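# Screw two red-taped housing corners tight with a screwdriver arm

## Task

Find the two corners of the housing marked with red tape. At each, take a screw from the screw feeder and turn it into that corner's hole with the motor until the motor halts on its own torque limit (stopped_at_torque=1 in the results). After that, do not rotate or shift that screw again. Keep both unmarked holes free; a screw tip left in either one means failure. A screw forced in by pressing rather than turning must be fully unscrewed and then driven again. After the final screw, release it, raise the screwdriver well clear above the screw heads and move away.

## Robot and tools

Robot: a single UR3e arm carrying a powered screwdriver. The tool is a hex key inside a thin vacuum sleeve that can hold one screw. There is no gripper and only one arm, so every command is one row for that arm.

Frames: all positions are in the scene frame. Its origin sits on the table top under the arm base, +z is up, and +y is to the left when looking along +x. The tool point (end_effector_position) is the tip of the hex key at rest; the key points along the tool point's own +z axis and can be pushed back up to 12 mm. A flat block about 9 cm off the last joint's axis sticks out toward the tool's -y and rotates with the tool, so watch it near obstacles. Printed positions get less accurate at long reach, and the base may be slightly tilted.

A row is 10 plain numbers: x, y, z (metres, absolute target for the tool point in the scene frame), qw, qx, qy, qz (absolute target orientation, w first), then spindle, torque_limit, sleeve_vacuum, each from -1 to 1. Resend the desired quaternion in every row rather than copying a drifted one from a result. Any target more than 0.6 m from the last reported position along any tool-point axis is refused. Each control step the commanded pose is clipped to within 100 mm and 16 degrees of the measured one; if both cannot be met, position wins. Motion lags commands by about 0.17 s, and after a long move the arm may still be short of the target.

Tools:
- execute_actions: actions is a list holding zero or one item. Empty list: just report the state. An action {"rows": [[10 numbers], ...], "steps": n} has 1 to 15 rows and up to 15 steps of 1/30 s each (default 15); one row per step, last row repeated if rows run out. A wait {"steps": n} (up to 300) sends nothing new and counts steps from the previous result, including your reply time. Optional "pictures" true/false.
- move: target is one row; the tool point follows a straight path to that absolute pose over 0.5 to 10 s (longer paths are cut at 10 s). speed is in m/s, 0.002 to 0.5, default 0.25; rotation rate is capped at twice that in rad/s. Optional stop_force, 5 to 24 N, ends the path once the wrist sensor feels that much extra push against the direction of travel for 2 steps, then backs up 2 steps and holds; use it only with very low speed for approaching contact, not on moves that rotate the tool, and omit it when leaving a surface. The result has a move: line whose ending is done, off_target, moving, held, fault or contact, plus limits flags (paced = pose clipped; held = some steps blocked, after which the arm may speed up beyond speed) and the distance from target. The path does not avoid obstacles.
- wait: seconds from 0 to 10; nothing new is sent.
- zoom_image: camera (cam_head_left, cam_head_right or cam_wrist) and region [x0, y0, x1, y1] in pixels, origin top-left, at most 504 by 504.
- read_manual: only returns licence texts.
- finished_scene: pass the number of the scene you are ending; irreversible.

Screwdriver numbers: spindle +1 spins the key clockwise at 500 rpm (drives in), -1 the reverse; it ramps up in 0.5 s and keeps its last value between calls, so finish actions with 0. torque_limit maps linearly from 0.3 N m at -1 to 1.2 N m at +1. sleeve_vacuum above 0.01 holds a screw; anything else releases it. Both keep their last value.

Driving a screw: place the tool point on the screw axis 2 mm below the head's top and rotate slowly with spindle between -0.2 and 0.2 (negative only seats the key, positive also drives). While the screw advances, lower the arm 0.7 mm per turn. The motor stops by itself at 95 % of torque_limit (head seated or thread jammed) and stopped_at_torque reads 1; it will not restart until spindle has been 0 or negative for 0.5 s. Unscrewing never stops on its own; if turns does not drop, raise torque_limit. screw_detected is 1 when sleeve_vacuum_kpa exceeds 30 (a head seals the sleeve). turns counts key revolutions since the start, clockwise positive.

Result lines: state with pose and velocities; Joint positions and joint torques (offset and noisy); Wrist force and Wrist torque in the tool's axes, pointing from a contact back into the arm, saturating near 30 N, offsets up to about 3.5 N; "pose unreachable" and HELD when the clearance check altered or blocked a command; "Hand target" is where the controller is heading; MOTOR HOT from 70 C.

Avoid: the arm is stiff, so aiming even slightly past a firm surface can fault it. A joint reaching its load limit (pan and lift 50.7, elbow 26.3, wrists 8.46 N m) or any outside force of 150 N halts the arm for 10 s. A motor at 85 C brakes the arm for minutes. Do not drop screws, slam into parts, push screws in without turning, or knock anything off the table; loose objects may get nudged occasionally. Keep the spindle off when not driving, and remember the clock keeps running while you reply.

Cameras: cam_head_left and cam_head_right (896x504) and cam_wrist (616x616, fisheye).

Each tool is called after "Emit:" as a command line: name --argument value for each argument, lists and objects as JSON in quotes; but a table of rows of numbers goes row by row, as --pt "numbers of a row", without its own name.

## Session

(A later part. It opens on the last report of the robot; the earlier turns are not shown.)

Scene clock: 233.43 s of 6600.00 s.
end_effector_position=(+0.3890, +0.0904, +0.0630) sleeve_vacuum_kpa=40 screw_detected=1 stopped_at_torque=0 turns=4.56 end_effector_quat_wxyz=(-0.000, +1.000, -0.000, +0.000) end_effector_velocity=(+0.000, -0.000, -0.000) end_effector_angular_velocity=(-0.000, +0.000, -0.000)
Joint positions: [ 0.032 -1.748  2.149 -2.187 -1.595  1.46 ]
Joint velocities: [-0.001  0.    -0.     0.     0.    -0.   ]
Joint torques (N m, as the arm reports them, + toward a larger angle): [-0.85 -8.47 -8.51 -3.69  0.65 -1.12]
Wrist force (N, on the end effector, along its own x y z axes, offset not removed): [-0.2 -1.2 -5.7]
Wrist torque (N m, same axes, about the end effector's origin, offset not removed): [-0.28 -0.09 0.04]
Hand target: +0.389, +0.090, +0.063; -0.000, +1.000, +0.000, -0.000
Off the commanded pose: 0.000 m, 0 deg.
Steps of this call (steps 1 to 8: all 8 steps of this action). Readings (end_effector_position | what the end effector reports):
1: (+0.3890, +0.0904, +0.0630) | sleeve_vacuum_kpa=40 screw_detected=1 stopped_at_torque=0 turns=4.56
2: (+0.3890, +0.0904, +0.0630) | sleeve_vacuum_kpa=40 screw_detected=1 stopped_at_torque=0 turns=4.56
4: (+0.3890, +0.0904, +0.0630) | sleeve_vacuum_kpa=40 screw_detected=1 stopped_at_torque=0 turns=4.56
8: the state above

Threading in. Continue.

Emit:
move --target '[0.38895, 0.09045, 0.058, 0, 1, 0, 0, 0.5, 0, 1]' --speed 0.0032

Emit:
execute_actions --actions '[{"rows": [[0.38895,0.09045,0.058,0,1,0,0,0,0,1]], "steps": 2}]' --pictures false

Scene clock: 239.10 s of 6600.00 s.
end_effector_position=(+0.3890, +0.0905, +0.0581) sleeve_vacuum_kpa=40 screw_detected=1 stopped_at_torque=1 turns=9.98 end_effector_quat_wxyz=(-0.000, +1.000, +0.000, -0.000) end_effector_velocity=(-0.000, -0.000, -0.001) end_effector_angular_velocity=(-0.000, +0.000, +0.001)
Joint positions: [ 0.031 -1.733  2.162 -2.215 -1.595  1.459]
Joint velocities: [-0.     0.002  0.001 -0.003 -0.    -0.001]
Joint torques (N m, as the arm reports them, + toward a larger angle): [-0.95 -8.52 -8.36 -3.62  0.81  0.72]
Wrist force (N, on the end effector, along its own x y z axes, offset not removed): [0.2 -0.1 -6.9]
Wrist torque (N m, same axes, about the end effector's origin, offset not removed): [-0.05 -0.44 -0.04]
Hand target: +0.389, +0.090, +0.058; -0.000, +1.000, +0.000, -0.000
Off the commanded pose: 0.000 m, 0 deg.
After step 90, 0.90 s passed at rest.
move: done

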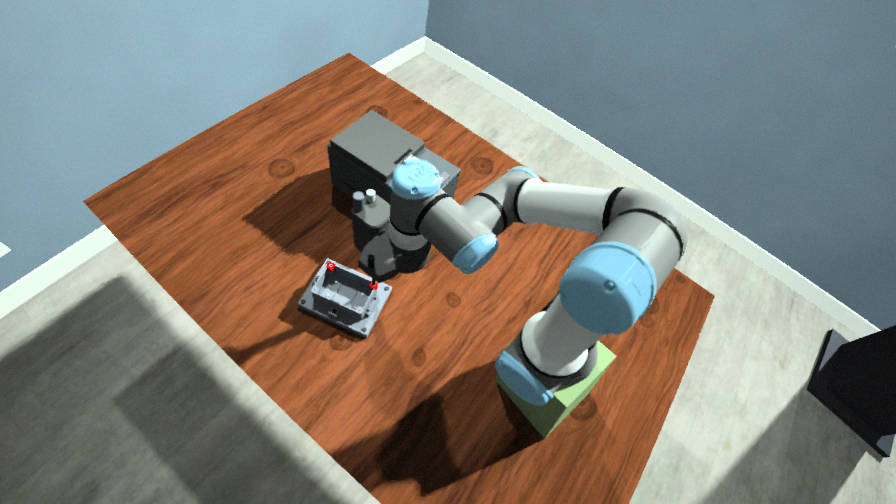

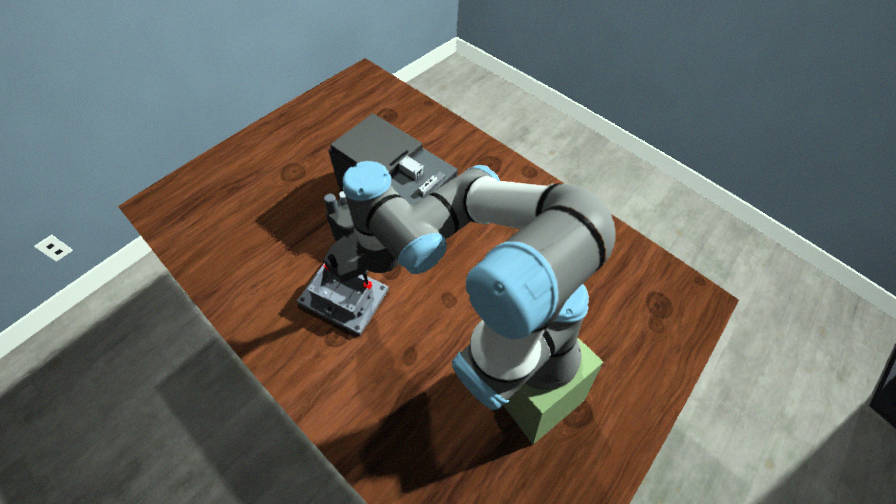

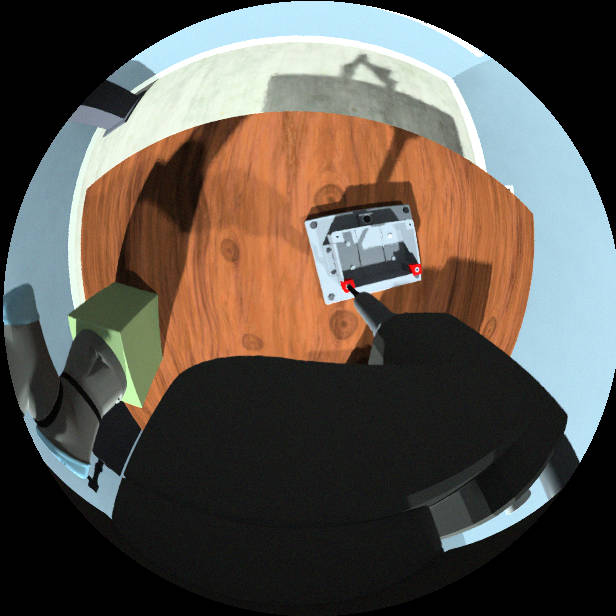

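Scene clock: 239.17 s of 6600.00 s.
end_effector_position=(+0.3890, +0.0905, +0.0580) sleeve_vacuum_kpa=40 screw_detected=1 stopped_at_torque=1 turns=9.98 end_effector_quat_wxyz=(-0.000, +1.000, +0.000, -0.000) end_effector_velocity=(-0.000, +0.000, -0.000) end_effector_angular_velocity=(-0.000, +0.000, +0.002)
Joint positions: [ 0.031 -1.733  2.162 -2.215 -1.595  1.459]
Joint velocities: [ 0.001  0.001  0.001 -0.001 -0.001 -0.001]
Joint torques (N m, as the arm reports them, + toward a larger angle): [-0.8  -8.31 -8.32 -3.74  0.79  0.97]
Wrist force (N, on the end effector, along its own x y z axes, offset not removed): [0.5 0.4 -6.1]
Wrist torque (N m, same axes, about the end effector's origin, offset not removed): [0.14 -0.42 -0.08]
Hand target: +0.389, +0.090, +0.058; -0.000, +1.000, +0.000, -0.000
Off the commanded pose: 0.000 m, 0 deg.
Steps of this call (steps 1 to 2: all 2 steps of this action). Readings (end_effector_position | what the end effector reports):
1: (+0.3890, +0.0905, +0.0580) | sleeve_vacuum_kpa=40 screw_detected=1 stopped_at_torque=1 turns=9.98
2: the state above

Emit:
execute_actions --actions '[{"rows": [[0.38895,0.09045,0.058,0,1,0,0,0,0,0],[0.38895,0.09045,0.058,0,1,0,0,0,0,0],[0.38895,0.09045,0.059,0,1,0,0,0,0,0],[0.38895,0.09045,0.060,0,1,0,0,0,0,0],[0.38895,0.09045,0.0615,0,1,0,0,0,0,0],[0.38895,0.09045,0.063,0,1,0,0,0,0,0],[0.38895,0.09045,0.065,0,1,0,0,0,0,0],[0.38895,0.09045,0.067,0,1,0,0,0,0,0],[0.38895,0.09045,0.070,0,1,0,0,0,0,0],[0.38895,0.09045,0.073,0,1,0,0,0,0,0],[0.38895,0.09045,0.076,0,1,0,0,0,0,0],[0.38895,0.09045,0.079,0,1,0,0,0,0,0],[0.38895,0.09045,0.082,0,1,0,0,0,0,0],[0.38895,0.09045,0.085,0,1,0,0,0,0,0]], "steps": 15}]' --pictures false

Emit:
move --target '[0.415, -0.05, 0.185, 0, 1, 0, 0, 0, 0, 0]' --speed 0.25

Emit:
move --target '[0.4278, -0.1503, 0.175, 0, 1, 0, 0, 0, 0, 1]' --speed 0.15

Emit:
zoom_image --camera "cam_wrist" --region '[325, 265, 365, 305]'

Emit:
zoom_image --camera "cam_head_left" --region '[355, 265, 395, 305]'

Scene clock: 251.23 s of 6600.00 s.
end_effector_position=(+0.3892, +0.0906, +0.0759) sleeve_vacuum_kpa=0 screw_detected=0 stopped_at_torque=1 turns=9.98 end_effector_quat_wxyz=(+0.000, +1.000, -0.000, +0.001) end_effector_velocity=(+0.001, +0.000, +0.082) end_effector_angular_velocity=(-0.002, -0.010, +0.001)
Joint positions: [ 0.034 -1.782  2.115 -2.12  -1.595  1.462]
Joint velocities: [ 0.011 -0.207 -0.23   0.427 -0.003  0.01 ]
Joint torques (N m, as the arm reports them, + toward a larger angle): [  5.35 -15.27 -15.55  -1.82  -0.56   1.16]
Wrist force (N, on the end effector, along its own x y z axes, offset not removed): [2.8 -0.4 0.2]
Wrist torque (N m, same axes, about the end effector's origin, offset not removed): [-0.11 -0.76 -0.02]
Hand target: +0.389, +0.091, +0.084; +0.000, +1.000, -0.000, +0.001
Off the commanded pose: 0.009 m, 0 deg.
Steps of this call (steps 1 to 90: nothing new was sent; then 8.57 s passed at rest; steps 91 to 105: all 15 steps of this action). Readings (end_effector_position | what the end effector reports):
91: (+0.3889, +0.0905, +0.0580) | sleeve_vacuum_kpa=0 screw_detected=0 stopped_at_torque=1 turns=9.98
92: (+0.3890, +0.0905, +0.0580) | sleeve_vacuum_kpa=0 screw_detected=0 stopped_at_torque=1 turns=9.98
94: (+0.3889, +0.0904, +0.0581) | sleeve_vacuum_kpa=0 screw_detected=0 stopped_at_torque=1 turns=9.98
98: (+0.3889, +0.0904, +0.0609) | sleeve_vacuum_kpa=0 screw_detected=0 stopped_at_torque=1 turns=9.98
105: the state above

Scene clock: 252.87 s of 6600.00 s.
end_effector_position=(+0.4151, -0.0497, +0.1849) sleeve_vacuum_kpa=0 screw_detected=0 stopped_at_torque=1 turns=9.98 end_effector_quat_wxyz=(+0.000, +1.000, -0.000, +0.000) end_effector_velocity=(+0.000, -0.001, +0.001) end_effector_angular_velocity=(+0.009, +0.008, +0.004)
Joint positions: [-0.528 -1.887  1.614 -1.494 -1.478  0.913]
Joint velocities: [-0.011  0.017 -0.026  0.022  0.005 -0.016]
Joint torques (N m, as the arm reports them, + toward a larger angle): [ -1.61  -9.18 -15.72  -2.21   1.16  -1.24]
Wrist force (N, on the end effector, along its own x y z axes, offset not removed): [2.2 0.0 -2.2]
Wrist torque (N m, same axes, about the end effector's origin, offset not removed): [-0.03 -0.74 -0.05]
Hand target: +0.415, -0.050, +0.185; -0.000, +1.000, -0.000, +0.000
Off the commanded pose: 0.000 m, 0 deg.
move: done

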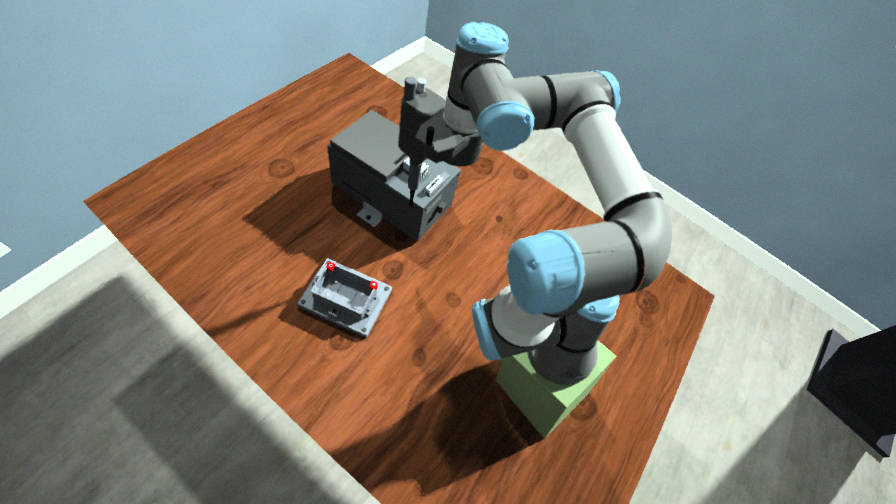

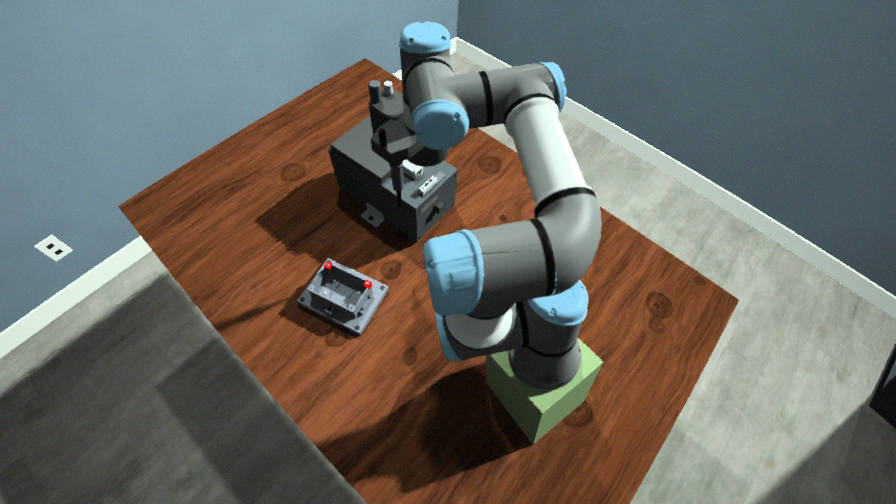

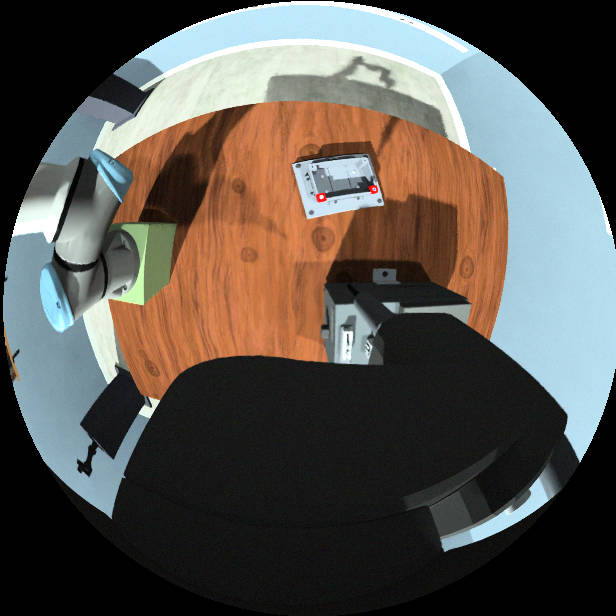

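Scene clock: 254.03 s of 6600.00 s.
end_effector_position=(+0.4279, -0.1501, +0.1751) sleeve_vacuum_kpa=14 screw_detected=0 stopped_at_torque=1 turns=9.98 end_effector_quat_wxyz=(+0.000, +1.000, -0.000, +0.000) end_effector_velocity=(+0.000, -0.002, -0.000) end_effector_angular_velocity=(+0.002, +0.001, -0.002)
Joint positions: [-0.783 -1.692  1.467 -1.512 -1.432  0.66 ]
Joint velocities: [-0.003  0.01  -0.01   0.003  0.001 -0.001]
Joint torques (N m, as the arm reports them, + toward a larger angle): [ -2.59 -11.94 -15.68  -1.91   1.41  -1.18]
Wrist force (N, on the end effector, along its own x y z axes, offset not removed): [2.5 0.9 -0.6]
Wrist torque (N m, same axes, about the end effector's origin, offset not removed): [0.23 -0.80 -0.09]
Hand target: +0.428, -0.150, +0.175; -0.000, +1.000, -0.000, +0.000
Off the commanded pose: 0.000 m, 0 deg.
move: done

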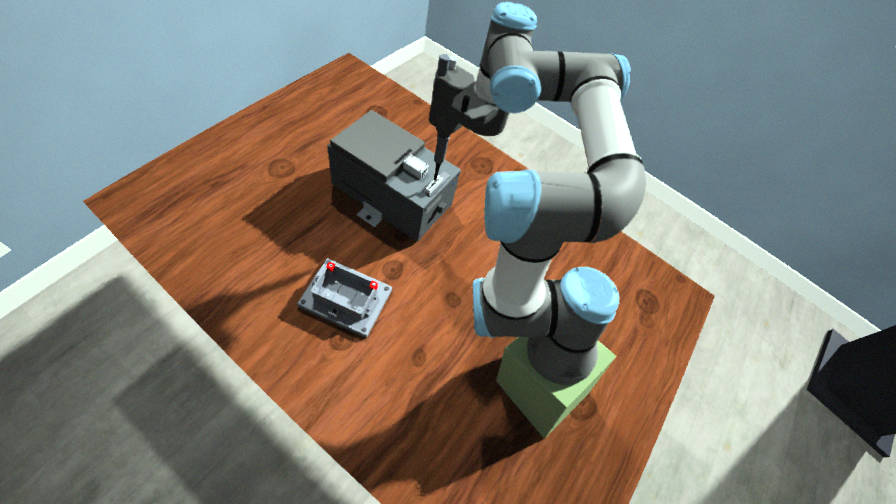

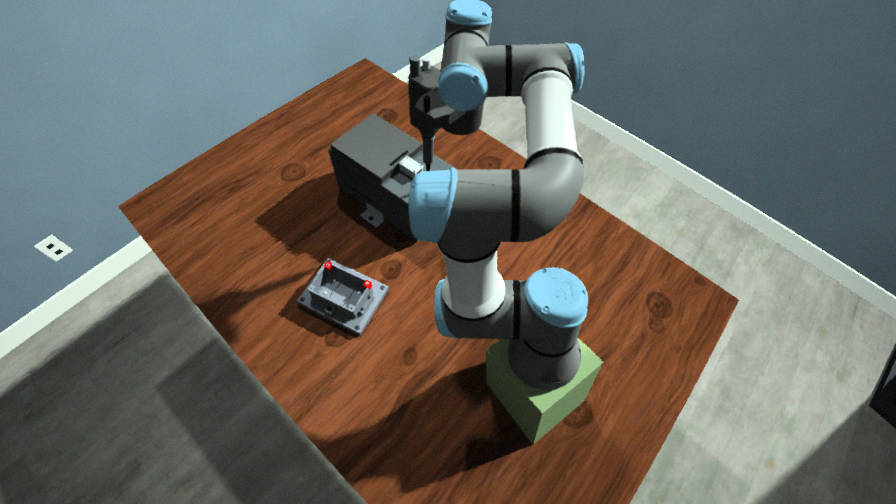

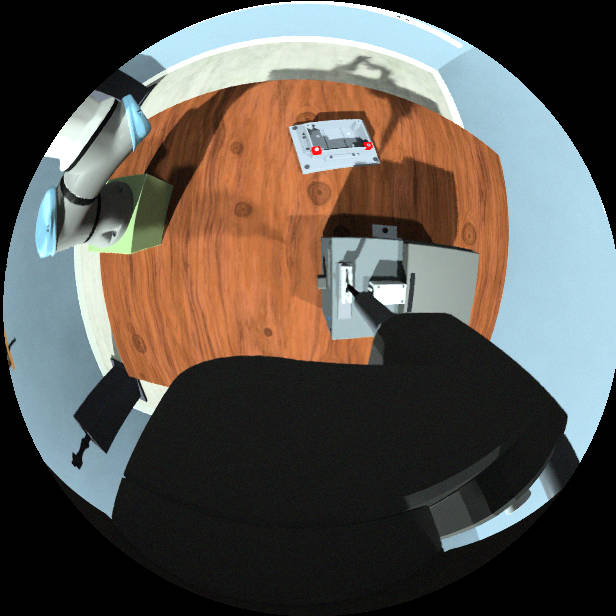

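Region (325, 265, 365, 305) of cam_wrist's 616x616 image, scaled by 12.600, with more detail than that image has.

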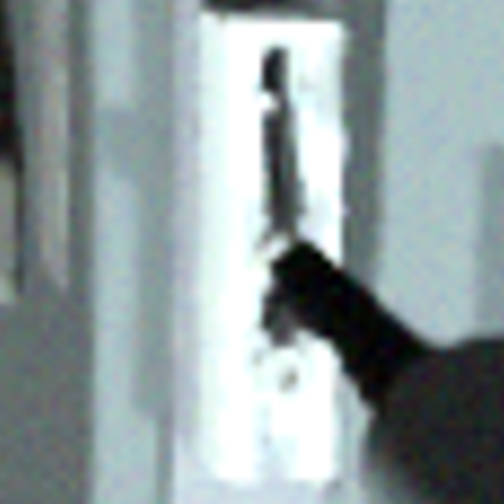

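Region (355, 265, 395, 305) of cam_head_left's 896x504 image, scaled by 12.600, with more detail than that image has.

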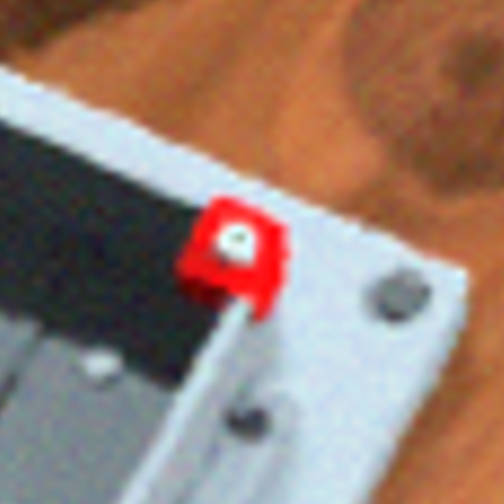

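Emit:
execute_actions --actions '[{"rows": [[0.4284,-0.1506,0.1745,0,1,0,0,0,0,1],[0.4284,-0.1506,0.174,0,1,0,0,0,0,1],[0.4284,-0.1506,0.1733,0,1,0,0,0,0,1],[0.4284,-0.1506,0.1726,0,1,0,0,0,0,1],[0.4284,-0.1506,0.1719,0,1,0,0,0,0,1],[0.4284,-0.1506,0.1712,0,1,0,0,0,0,1],[0.4284,-0.1506,0.1705,0,1,0,0,0,0,1],[0.4284,-0.1506,0.170,0,1,0,0,0,0,1],[0.4284,-0.1506,0.1695,0,1,0,0,0,0,1],[0.4284,-0.1506,0.169,0,1,0,0,0,0,1],[0.4284,-0.1506,0.1685,0,1,0,0,0,0,1],[0.4284,-0.1506,0.168,0,1,0,0,0,0,1],[0.4284,-0.1506,0.1675,0,1,0,0,0,0,1],[0.4284,-0.1506,0.167,0,1,0,0,0,0,1],[0.4284,-0.1506,0.1665,0,1,0,0,0,0,1]], "steps": 15}]' --pictures false

Emit:
execute_actions --actions '[{"rows": [[0.4284,-0.1506,0.1662,0,1,0,0,0,0,1],[0.4284,-0.1506,0.1662,0,1,0,0,0,0,1],[0.4284,-0.1506,0.1662,0,1,0,0,0,0,1],[0.4284,-0.1506,0.1662,0,1,0,0,-0.15,0,1],[0.4284,-0.1506,0.1662,0,1,0,0,-0.15,0,1],[0.4284,-0.1506,0.1662,0,1,0,0,-0.15,0,1],[0.4284,-0.1506,0.1662,0,1,0,0,-0.15,0,1],[0.4284,-0.1506,0.1662,0,1,0,0,-0.15,0,1],[0.4284,-0.1506,0.1662,0,1,0,0,-0.15,0,1],[0.4284,-0.1506,0.1662,0,1,0,0,0.15,0,1],[0.4284,-0.1506,0.1662,0,1,0,0,0.15,0,1],[0.4284,-0.1506,0.1662,0,1,0,0,0.15,0,1],[0.4284,-0.1506,0.1662,0,1,0,0,0.15,0,1],[0.4284,-0.1506,0.1662,0,1,0,0,0.15,0,1],[0.4284,-0.1506,0.1662,0,1,0,0,0,0,1]], "steps": 15}]' --pictures false

Scene clock: 263.93 s of 6600.00 s.
end_effector_position=(+0.4284, -0.1506, +0.1685) sleeve_vacuum_kpa=14 screw_detected=0 stopped_at_torque=1 turns=9.98 end_effector_quat_wxyz=(-0.000, +1.000, +0.000, -0.000) end_effector_velocity=(+0.003, -0.002, -0.013) end_effector_angular_velocity=(-0.007, -0.008, +0.001)
Joint positions: [-0.779 -1.688  1.493 -1.542 -1.433  0.664]
Joint velocities: [ 0.008  0.001  0.066 -0.078  0.001  0.008]
Joint torques (N m, as the arm reports them, + toward a larger angle): [  3.79 -10.83  -9.84  -3.47  -0.07   0.94]
Wrist force (N, on the end effector, along its own x y z axes, offset not removed): [2.6 -0.3 -1.7]
Wrist torque (N m, same axes, about the end effector's origin, offset not removed): [-0.04 -0.61 -0.04]
Hand target: +0.428, -0.151, +0.167; -0.000, +1.000, +0.000, -0.000
Off the commanded pose: 0.002 m, 0 deg.
Steps of this call (steps 1 to 90: nothing new was sent; then 6.40 s passed at rest; steps 91 to 105: all 15 steps of this action). Readings (end_effector_position | what the end effector reports):
91: (+0.4279, -0.1502, +0.1751) | sleeve_vacuum_kpa=14 screw_detected=0 stopped_at_torque=1 turns=9.98
92: (+0.4279, -0.1502, +0.1750) | sleeve_vacuum_kpa=14 screw_detected=0 stopped_at_torque=1 turns=9.98
94: (+0.4282, -0.1505, +0.1746) | sleeve_vacuum_kpa=14 screw_detected=0 stopped_at_torque=1 turns=9.98
98: (+0.4284, -0.1506, +0.1724) | sleeve_vacuum_kpa=14 screw_detected=0 stopped_at_torque=1 turns=9.98
105: the state above

Scene clock: 264.43 s of 6600.00 s.
end_effector_position=(+0.4284, -0.1506, +0.1662) sleeve_vacuum_kpa=40 screw_detected=1 stopped_at_torque=0 turns=9.94 end_effector_quat_wxyz=(-0.000, +1.000, -0.000, -0.000) end_effector_velocity=(-0.000, -0.000, -0.000) end_effector_angular_velocity=(+0.000, +0.001, -0.002)
Joint positions: [-0.777 -1.687  1.503 -1.554 -1.433  0.665]
Joint velocities: [-0.001 -0.     0.001 -0.001 -0.     0.001]
Joint torques (N m, as the arm reports them, + toward a larger angle): [  3.69 -15.24  -9.83  -3.4    0.42   1.07]
Wrist force (N, on the end effector, along its own x y z axes, offset not removed): [1.1 1.3 -4.1]
Wrist torque (N m, same axes, about the end effector's origin, offset not removed): [0.39 -0.26 -0.14]
Hand target: +0.428, -0.151, +0.166; -0.000, +1.000, +0.000, -0.000
Off the commanded pose: 0.000 m, 0 deg.
Steps of this call (steps 1 to 15: all 15 steps of this action). Readings (end_effector_position | what the end effector reports):
1: (+0.4285, -0.1506, +0.1680) | sleeve_vacuum_kpa=14 screw_detected=0 stopped_at_torque=1 turns=9.98
2: (+0.4285, -0.1506, +0.1676) | sleeve_vacuum_kpa=14 screw_detected=0 stopped_at_torque=1 turns=9.98
4: (+0.4284, -0.1506, +0.1669) | sleeve_vacuum_kpa=14 screw_detected=0 stopped_at_torque=1 turns=9.96
8: (+0.4284, -0.1506, +0.1663) | sleeve_vacuum_kpa=40 screw_detected=1 stopped_at_torque=1 turns=9.80
15: the state above

Emit:
execute_actions --actions '[{"rows": [[0.4284,-0.1506,0.167,0,1,0,0,0,0,1],[0.4284,-0.1506,0.168,0,1,0,0,0,0,1],[0.4284,-0.1506,0.1695,0,1,0,0,0,0,1],[0.4284,-0.1506,0.171,0,1,0,0,0,0,1],[0.4284,-0.1506,0.173,0,1,0,0,0,0,1],[0.4284,-0.1506,0.175,0,1,0,0,0,0,1],[0.4284,-0.1506,0.177,0,1,0,0,0,0,1],[0.4284,-0.1506,0.179,0,1,0,0,0,0,1],[0.4284,-0.1506,0.181,0,1,0,0,0,0,1],[0.4284,-0.1506,0.183,0,1,0,0,0,0,1],[0.4284,-0.1506,0.185,0,1,0,0,0,0,1],[0.4284,-0.1506,0.187,0,1,0,0,0,0,1],[0.4284,-0.1506,0.189,0,1,0,0,0,0,1],[0.4284,-0.1506,0.190,0,1,0,0,0,0,1]], "steps": 15}]' --pictures false

Emit:
move --target '[0.435, -0.05, 0.19, 0, 1, 0, 0, 0, 0, 1]' --speed 0.2

Emit:
move --target '[0.489, 0.113, 0.085, 0, 1, 0, 0, 0, 0, 1]' --speed 0.2

Emit:
zoom_image --camera "cam_wrist" --region '[325, 265, 365, 305]'

Scene clock: 273.13 s of 6600.00 s.
end_effector_position=(+0.4284, -0.1505, +0.1848) sleeve_vacuum_kpa=40 screw_detected=1 stopped_at_torque=0 turns=9.94 end_effector_quat_wxyz=(+0.001, +1.000, -0.000, +0.001) end_effector_velocity=(+0.001, -0.001, +0.055) end_effector_angular_velocity=(-0.006, -0.006, +0.001)
Joint positions: [-0.787 -1.691  1.421 -1.467 -1.431  0.655]
Joint velocities: [-0.029  0.001 -0.255  0.25   0.006 -0.029]
Joint torques (N m, as the arm reports them, + toward a larger angle): [ -2.47 -11.1  -16.2   -1.69   1.53  -1.21]
Wrist force (N, on the end effector, along its own x y z axes, offset not removed): [0.4 0.0 -2.8]
Wrist torque (N m, same axes, about the end effector's origin, offset not removed): [0.03 -0.31 -0.09]
Hand target: +0.428, -0.151, +0.190; +0.000, +1.000, -0.000, +0.001
Off the commanded pose: 0.005 m, 0 deg.
Steps of this call (steps 1 to 90: nothing new was sent; then 5.20 s passed at rest; steps 91 to 105: all 15 steps of this action). Readings (end_effector_position | what the end effector reports):
91: (+0.4284, -0.1506, +0.1662) | sleeve_vacuum_kpa=40 screw_detected=1 stopped_at_torque=0 turns=9.94
92: (+0.4284, -0.1506, +0.1663) | sleeve_vacuum_kpa=40 screw_detected=1 stopped_at_torque=0 turns=9.94
94: (+0.4284, -0.1505, +0.1670) | sleeve_vacuum_kpa=39 screw_detected=1 stopped_at_torque=0 turns=9.94
98: (+0.4283, -0.1504, +0.1718) | sleeve_vacuum_kpa=38 screw_detected=1 stopped_at_torque=0 turns=9.94
105: the state above

Scene clock: 274.47 s of 6600.00 s.
end_effector_position=(+0.4348, -0.0502, +0.1899) sleeve_vacuum_kpa=40 screw_detected=1 stopped_at_torque=0 turns=9.94 end_effector_quat_wxyz=(-0.000, +1.000, +0.000, -0.000) end_effector_velocity=(+0.000, +0.001, -0.000) end_effector_angular_velocity=(-0.003, +0.002, -0.001)
Joint positions: [-0.48  -1.792  1.505 -1.483 -1.487  0.959]
Joint velocities: [ 0.012  0.004 -0.003 -0.001 -0.006  0.012]
Joint torques (N m, as the arm reports them, + toward a larger angle): [  3.99 -10.93 -16.    -4.2   -0.17   1.07]
Wrist force (N, on the end effector, along its own x y z axes, offset not removed): [1.7 -0.7 -2.0]
Wrist torque (N m, same axes, about the end effector's origin, offset not removed): [-0.15 -0.60 -0.02]
Hand target: +0.435, -0.050, +0.190; +0.000, +1.000, +0.000, -0.000
Off the commanded pose: 0.000 m, 0 deg.
move: done

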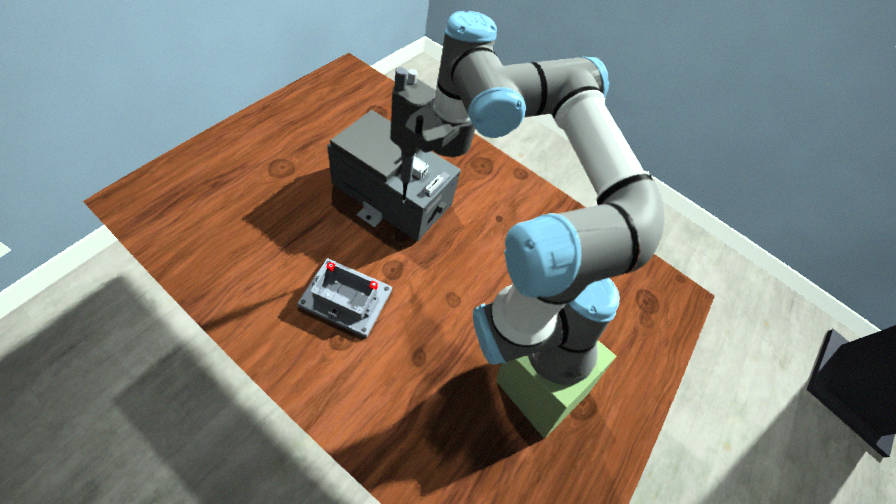

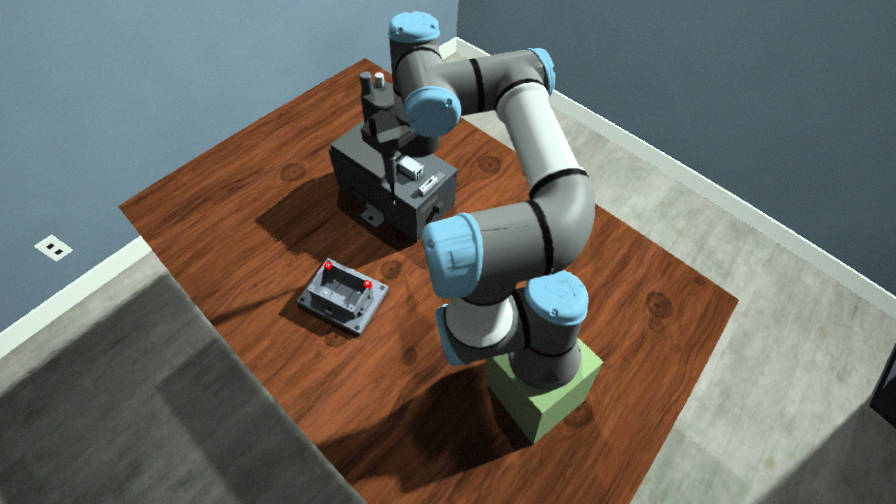

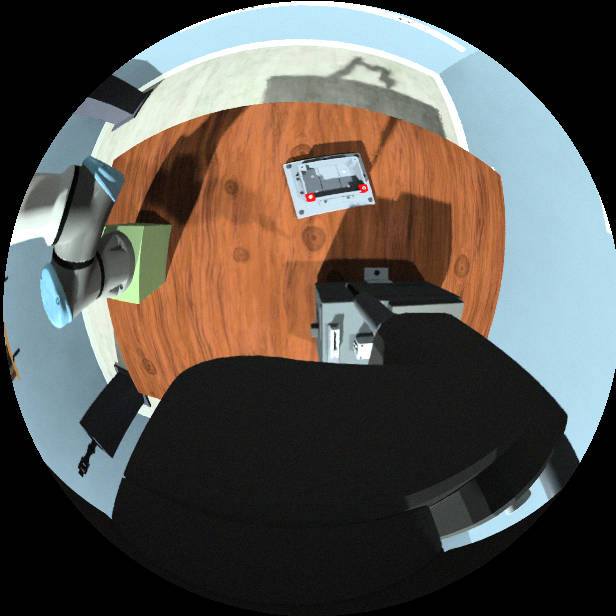

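Scene clock: 276.03 s of 6600.00 s.
end_effector_position=(+0.4888, +0.1126, +0.0852) sleeve_vacuum_kpa=40 screw_detected=1 stopped_at_torque=0 turns=9.94 end_effector_quat_wxyz=(+0.000, +1.000, +0.000, -0.000) end_effector_velocity=(+0.000, +0.000, -0.001) end_effector_angular_velocity=(-0.003, +0.004, -0.001)
Joint positions: [ 0.132 -1.368  1.558 -1.972 -1.616  1.558]
Joint velocities: [ 0.004  0.01  -0.01   0.005 -0.004  0.006]
Joint torques (N m, as the arm reports them, + toward a larger angle): [  6.51 -17.41 -15.23  -2.28  -0.6    1.03]
Wrist force (N, on the end effector, along its own x y z axes, offset not removed): [0.9 -1.3 -1.1]
Wrist torque (N m, same axes, about the end effector's origin, offset not removed): [-0.33 -0.31 -0.01]
Hand target: +0.489, +0.113, +0.085; +0.000, +1.000, +0.000, -0.000
Off the commanded pose: 0.000 m, 0 deg.
move: done

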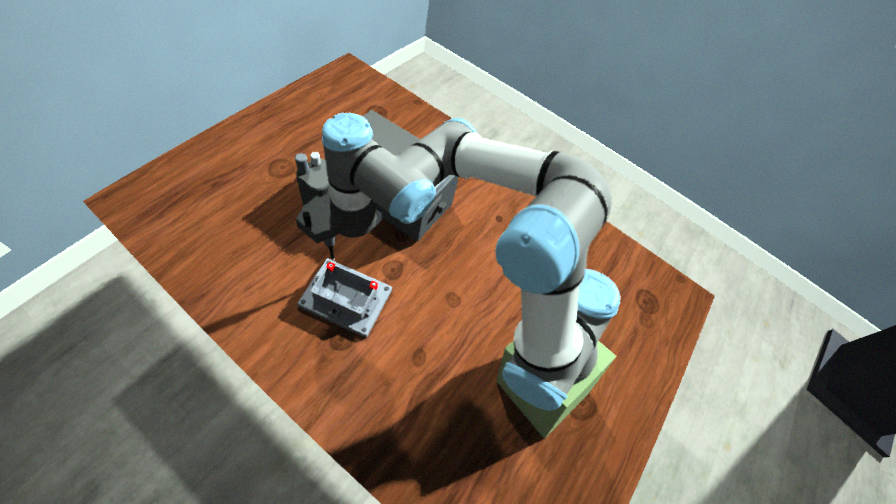

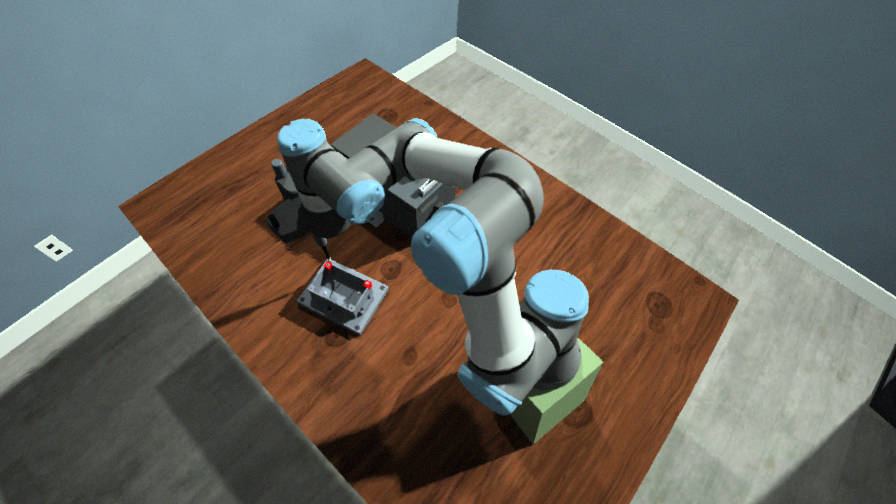

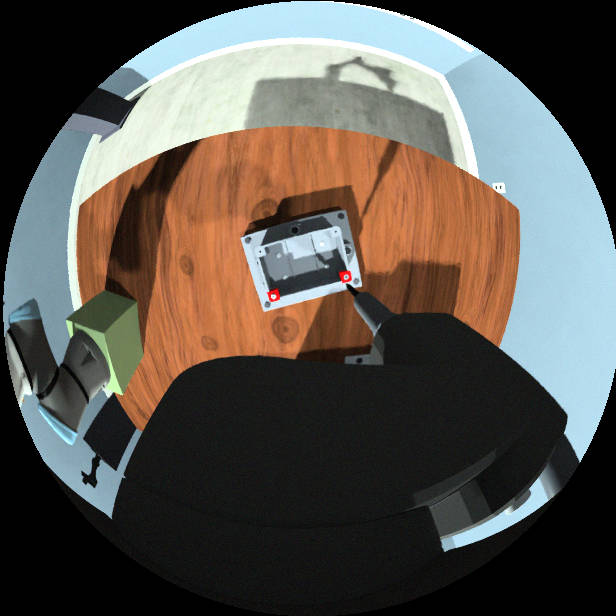

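Region (325, 265, 365, 305) of cam_wrist's 616x616 image, scaled by 12.600, with more detail than that image has.

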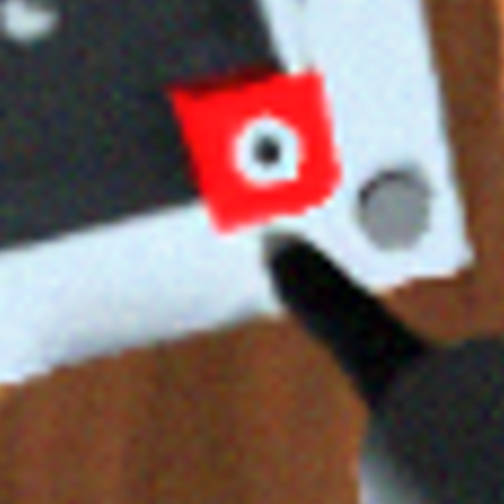

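Emit:
move --target '[0.4909, 0.1197, 0.080, 0, 1, 0, 0, 0, 0, 1]' --speed 0.03

Emit:
zoom_image --camera "cam_wrist" --region '[325, 265, 365, 305]'

Scene clock: 280.63 s of 6600.00 s.
end_effector_position=(+0.4909, +0.1196, +0.0801) sleeve_vacuum_kpa=40 screw_detected=1 stopped_at_torque=0 turns=9.94 end_effector_quat_wxyz=(-0.000, +1.000, +0.000, +0.000) end_effector_velocity=(+0.001, +0.001, -0.001) end_effector_angular_velocity=(-0.000, -0.001, -0.001)
Joint positions: [ 0.152 -1.342  1.548 -1.988 -1.62   1.577]
Joint velocities: [ 0.004  0.006 -0.004 -0.003 -0.001  0.004]
Joint torques (N m, as the arm reports them, + toward a larger angle): [  5.48 -17.66 -14.95  -4.45  -0.55   1.  ]
Wrist force (N, on the end effector, along its own x y z axes, offset not removed): [3.4 1.2 -0.7]
Wrist torque (N m, same axes, about the end effector's origin, offset not removed): [0.35 -1.02 -0.10]
Hand target: +0.491, +0.120, +0.080; +0.000, +1.000, +0.000, -0.000
Off the commanded pose: 0.000 m, 0 deg.
After step 90, 0.87 s passed at rest.
move: done

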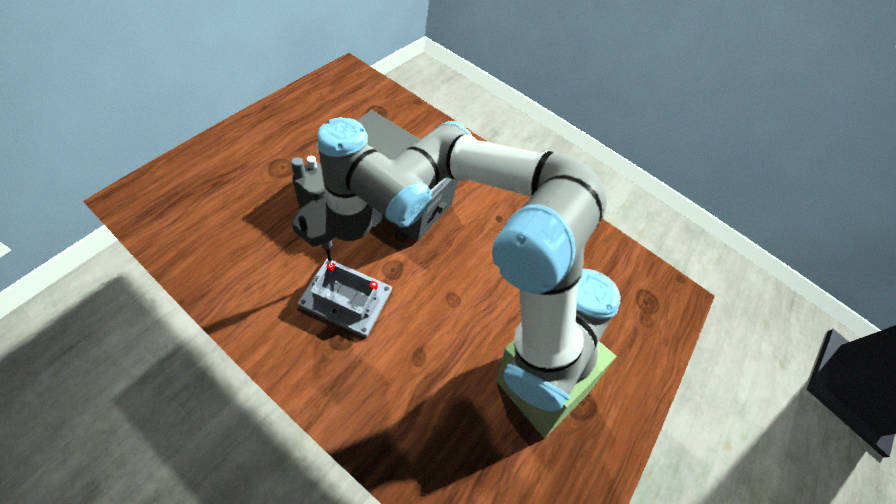

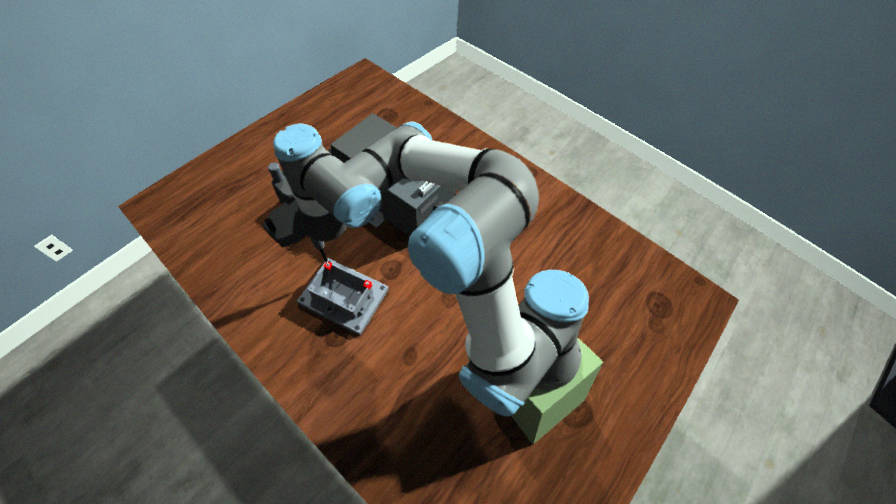

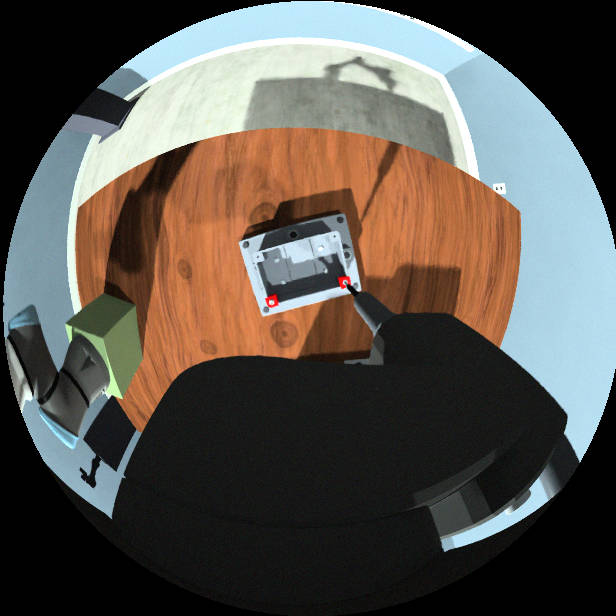

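Region (325, 265, 365, 305) of cam_wrist's 616x616 image, scaled by 12.600, with more detail than that image has.

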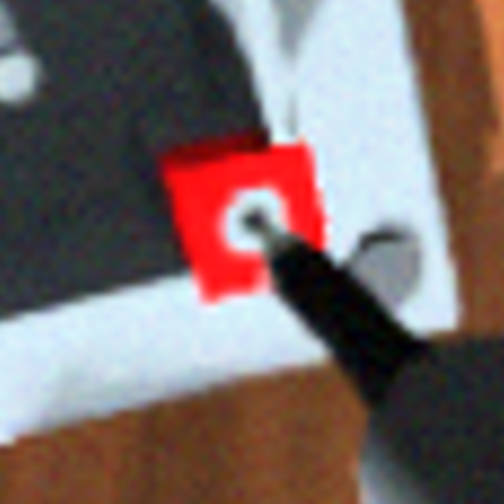

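Emit:
execute_actions --actions '[{"rows": [[0.4909,0.1198,0.0795,0,1,0,0,0,0,1],[0.4909,0.1198,0.0788,0,1,0,0,0,0,1],[0.4909,0.1198,0.078,0,1,0,0,0,0,1],[0.4909,0.1198,0.0772,0,1,0,0,0,0,1],[0.4909,0.1198,0.0764,0,1,0,0,0,0,1],[0.4909,0.1198,0.0756,0,1,0,0,0,0,1],[0.4909,0.1198,0.0748,0,1,0,0,0,0,1],[0.4909,0.1198,0.074,0,1,0,0,0,0,1],[0.4909,0.1198,0.0735,0,1,0,0,0,0,1],[0.4909,0.1198,0.073,0,1,0,0,0,0,1],[0.4909,0.1198,0.0725,0,1,0,0,0,0,1],[0.4909,0.1198,0.072,0,1,0,0,0,0,1],[0.4909,0.1198,0.0715,0,1,0,0,0,0,1],[0.4909,0.1198,0.071,0,1,0,0,0,0,1],[0.4909,0.1198,0.0705,0,1,0,0,0,0,1]], "steps": 15}]' --pictures false

Emit:
execute_actions --actions '[{"rows": [[0.4909,0.1198,0.070,0,1,0,0,0,0,1],[0.4909,0.1198,0.0695,0,1,0,0,0,0,1],[0.4909,0.1198,0.069,0,1,0,0,0,0,1]], "steps": 12}]' --pictures false

Emit:
execute_actions --actions '[{"steps": 3}]' --pictures false

Scene clock: 288.77 s of 6600.00 s.
end_effector_position=(+0.4909, +0.1198, +0.0725) sleeve_vacuum_kpa=40 screw_detected=1 stopped_at_torque=0 turns=9.94 end_effector_quat_wxyz=(+0.000, +1.000, +0.000, -0.000) end_effector_velocity=(+0.001, -0.001, -0.016) end_effector_angular_velocity=(-0.001, -0.001, -0.001)
Joint positions: [ 0.151 -1.329  1.567 -2.019 -1.62   1.577]
Joint velocities: [-0.003  0.027  0.04  -0.068 -0.001 -0.002]
Joint torques (N m, as the arm reports them, + toward a larger angle): [ -0.39 -17.57 -10.32  -4.54   0.3   -1.09]
Wrist force (N, on the end effector, along its own x y z axes, offset not removed): [0.8 -1.3 -2.0]
Wrist torque (N m, same axes, about the end effector's origin, offset not removed): [-0.39 -0.47 0.06]
Hand target: +0.491, +0.120, +0.071; +0.000, +1.000, -0.000, -0.000
Off the commanded pose: 0.002 m, 0 deg.
Steps of this call (steps 1 to 90: nothing new was sent; then 4.63 s passed at rest; steps 91 to 105: all 15 steps of this action). Readings (end_effector_position | what the end effector reports):
91: (+0.4909, +0.1197, +0.0800) | sleeve_vacuum_kpa=40 screw_detected=1 stopped_at_torque=0 turns=9.94
92: (+0.4910, +0.1197, +0.0800) | sleeve_vacuum_kpa=40 screw_detected=1 stopped_at_torque=0 turns=9.94
94: (+0.4911, +0.1197, +0.0795) | sleeve_vacuum_kpa=40 screw_detected=1 stopped_at_torque=0 turns=9.94
98: (+0.4909, +0.1199, +0.0770) | sleeve_vacuum_kpa=40 screw_detected=1 stopped_at_torque=0 turns=9.94
105: the state above

Scene clock: 289.17 s of 6600.00 s.
end_effector_position=(+0.4909, +0.1198, +0.0691) sleeve_vacuum_kpa=39 screw_detected=1 stopped_at_torque=0 turns=9.94 end_effector_quat_wxyz=(-0.000, +1.000, +0.000, +0.000) end_effector_velocity=(+0.000, -0.000, -0.001) end_effector_angular_velocity=(-0.000, -0.001, -0.001)
Joint positions: [ 0.151 -1.323  1.576 -2.034 -1.62   1.576]
Joint velocities: [-0.001  0.001  0.002 -0.004 -0.     0.   ]
Joint torques (N m, as the arm reports them, + toward a larger angle): [ -1.07 -15.85  -9.33  -3.76   0.11  -1.02]
Wrist force (N, on the end effector, along its own x y z axes, offset not removed): [0.8 -1.6 -5.2]
Wrist torque (N m, same axes, about the end effector's origin, offset not removed): [-0.06 -0.35 -0.07]
Hand target: +0.491, +0.120, +0.069; +0.000, +1.000, -0.000, -0.000
Off the commanded pose: 0.000 m, 0 deg.
Steps of this call (steps 1 to 12: all 12 steps of this action). Readings (end_effector_position | what the end effector reports):
1: (+0.4909, +0.1198, +0.0720) | sleeve_vacuum_kpa=40 screw_detected=1 stopped_at_torque=0 turns=9.94
2: (+0.4909, +0.1198, +0.0715) | sleeve_vacuum_kpa=40 screw_detected=1 stopped_at_torque=0 turns=9.94
4: (+0.4910, +0.1198, +0.0706) | sleeve_vacuum_kpa=39 screw_detected=1 stopped_at_torque=0 turns=9.94
8: (+0.4909, +0.1198, +0.0694) | sleeve_vacuum_kpa=39 screw_detected=1 stopped_at_torque=0 turns=9.94
12: the state above

Scene clock: 289.27 s of 6600.00 s.
end_effector_position=(+0.4909, +0.1198, +0.0690) sleeve_vacuum_kpa=39 screw_detected=1 stopped_at_torque=0 turns=9.94 end_effector_quat_wxyz=(-0.000, +1.000, +0.000, +0.000) end_effector_velocity=(-0.001, +0.000, -0.001) end_effector_angular_velocity=(+0.000, +0.001, +0.001)
Joint positions: [ 0.151 -1.323  1.576 -2.035 -1.62   1.576]
Joint velocities: [ 0.     0.     0.002 -0.001  0.    -0.001]
Joint torques (N m, as the arm reports them, + toward a larger angle): [ -1.05 -15.21  -9.15  -3.66   0.11  -1.08]
Wrist force (N, on the end effector, along its own x y z axes, offset not removed): [1.7 -0.8 -5.6]
Wrist torque (N m, same axes, about the end effector's origin, offset not removed): [0.12 -0.51 -0.07]
Hand target: +0.491, +0.120, +0.069; +0.000, +1.000, -0.000, -0.000
Off the commanded pose: 0.000 m, 0 deg.
Steps of this call (steps 1 to 3: nothing new was sent). Readings (end_effector_position | what the end effector reports):
1: (+0.4909, +0.1198, +0.0691) | sleeve_vacuum_kpa=39 screw_detected=1 stopped_at_torque=0 turns=9.94
2: (+0.4909, +0.1198, +0.0690) | sleeve_vacuum_kpa=39 screw_detected=1 stopped_at_torque=0 turns=9.94
3: the state above


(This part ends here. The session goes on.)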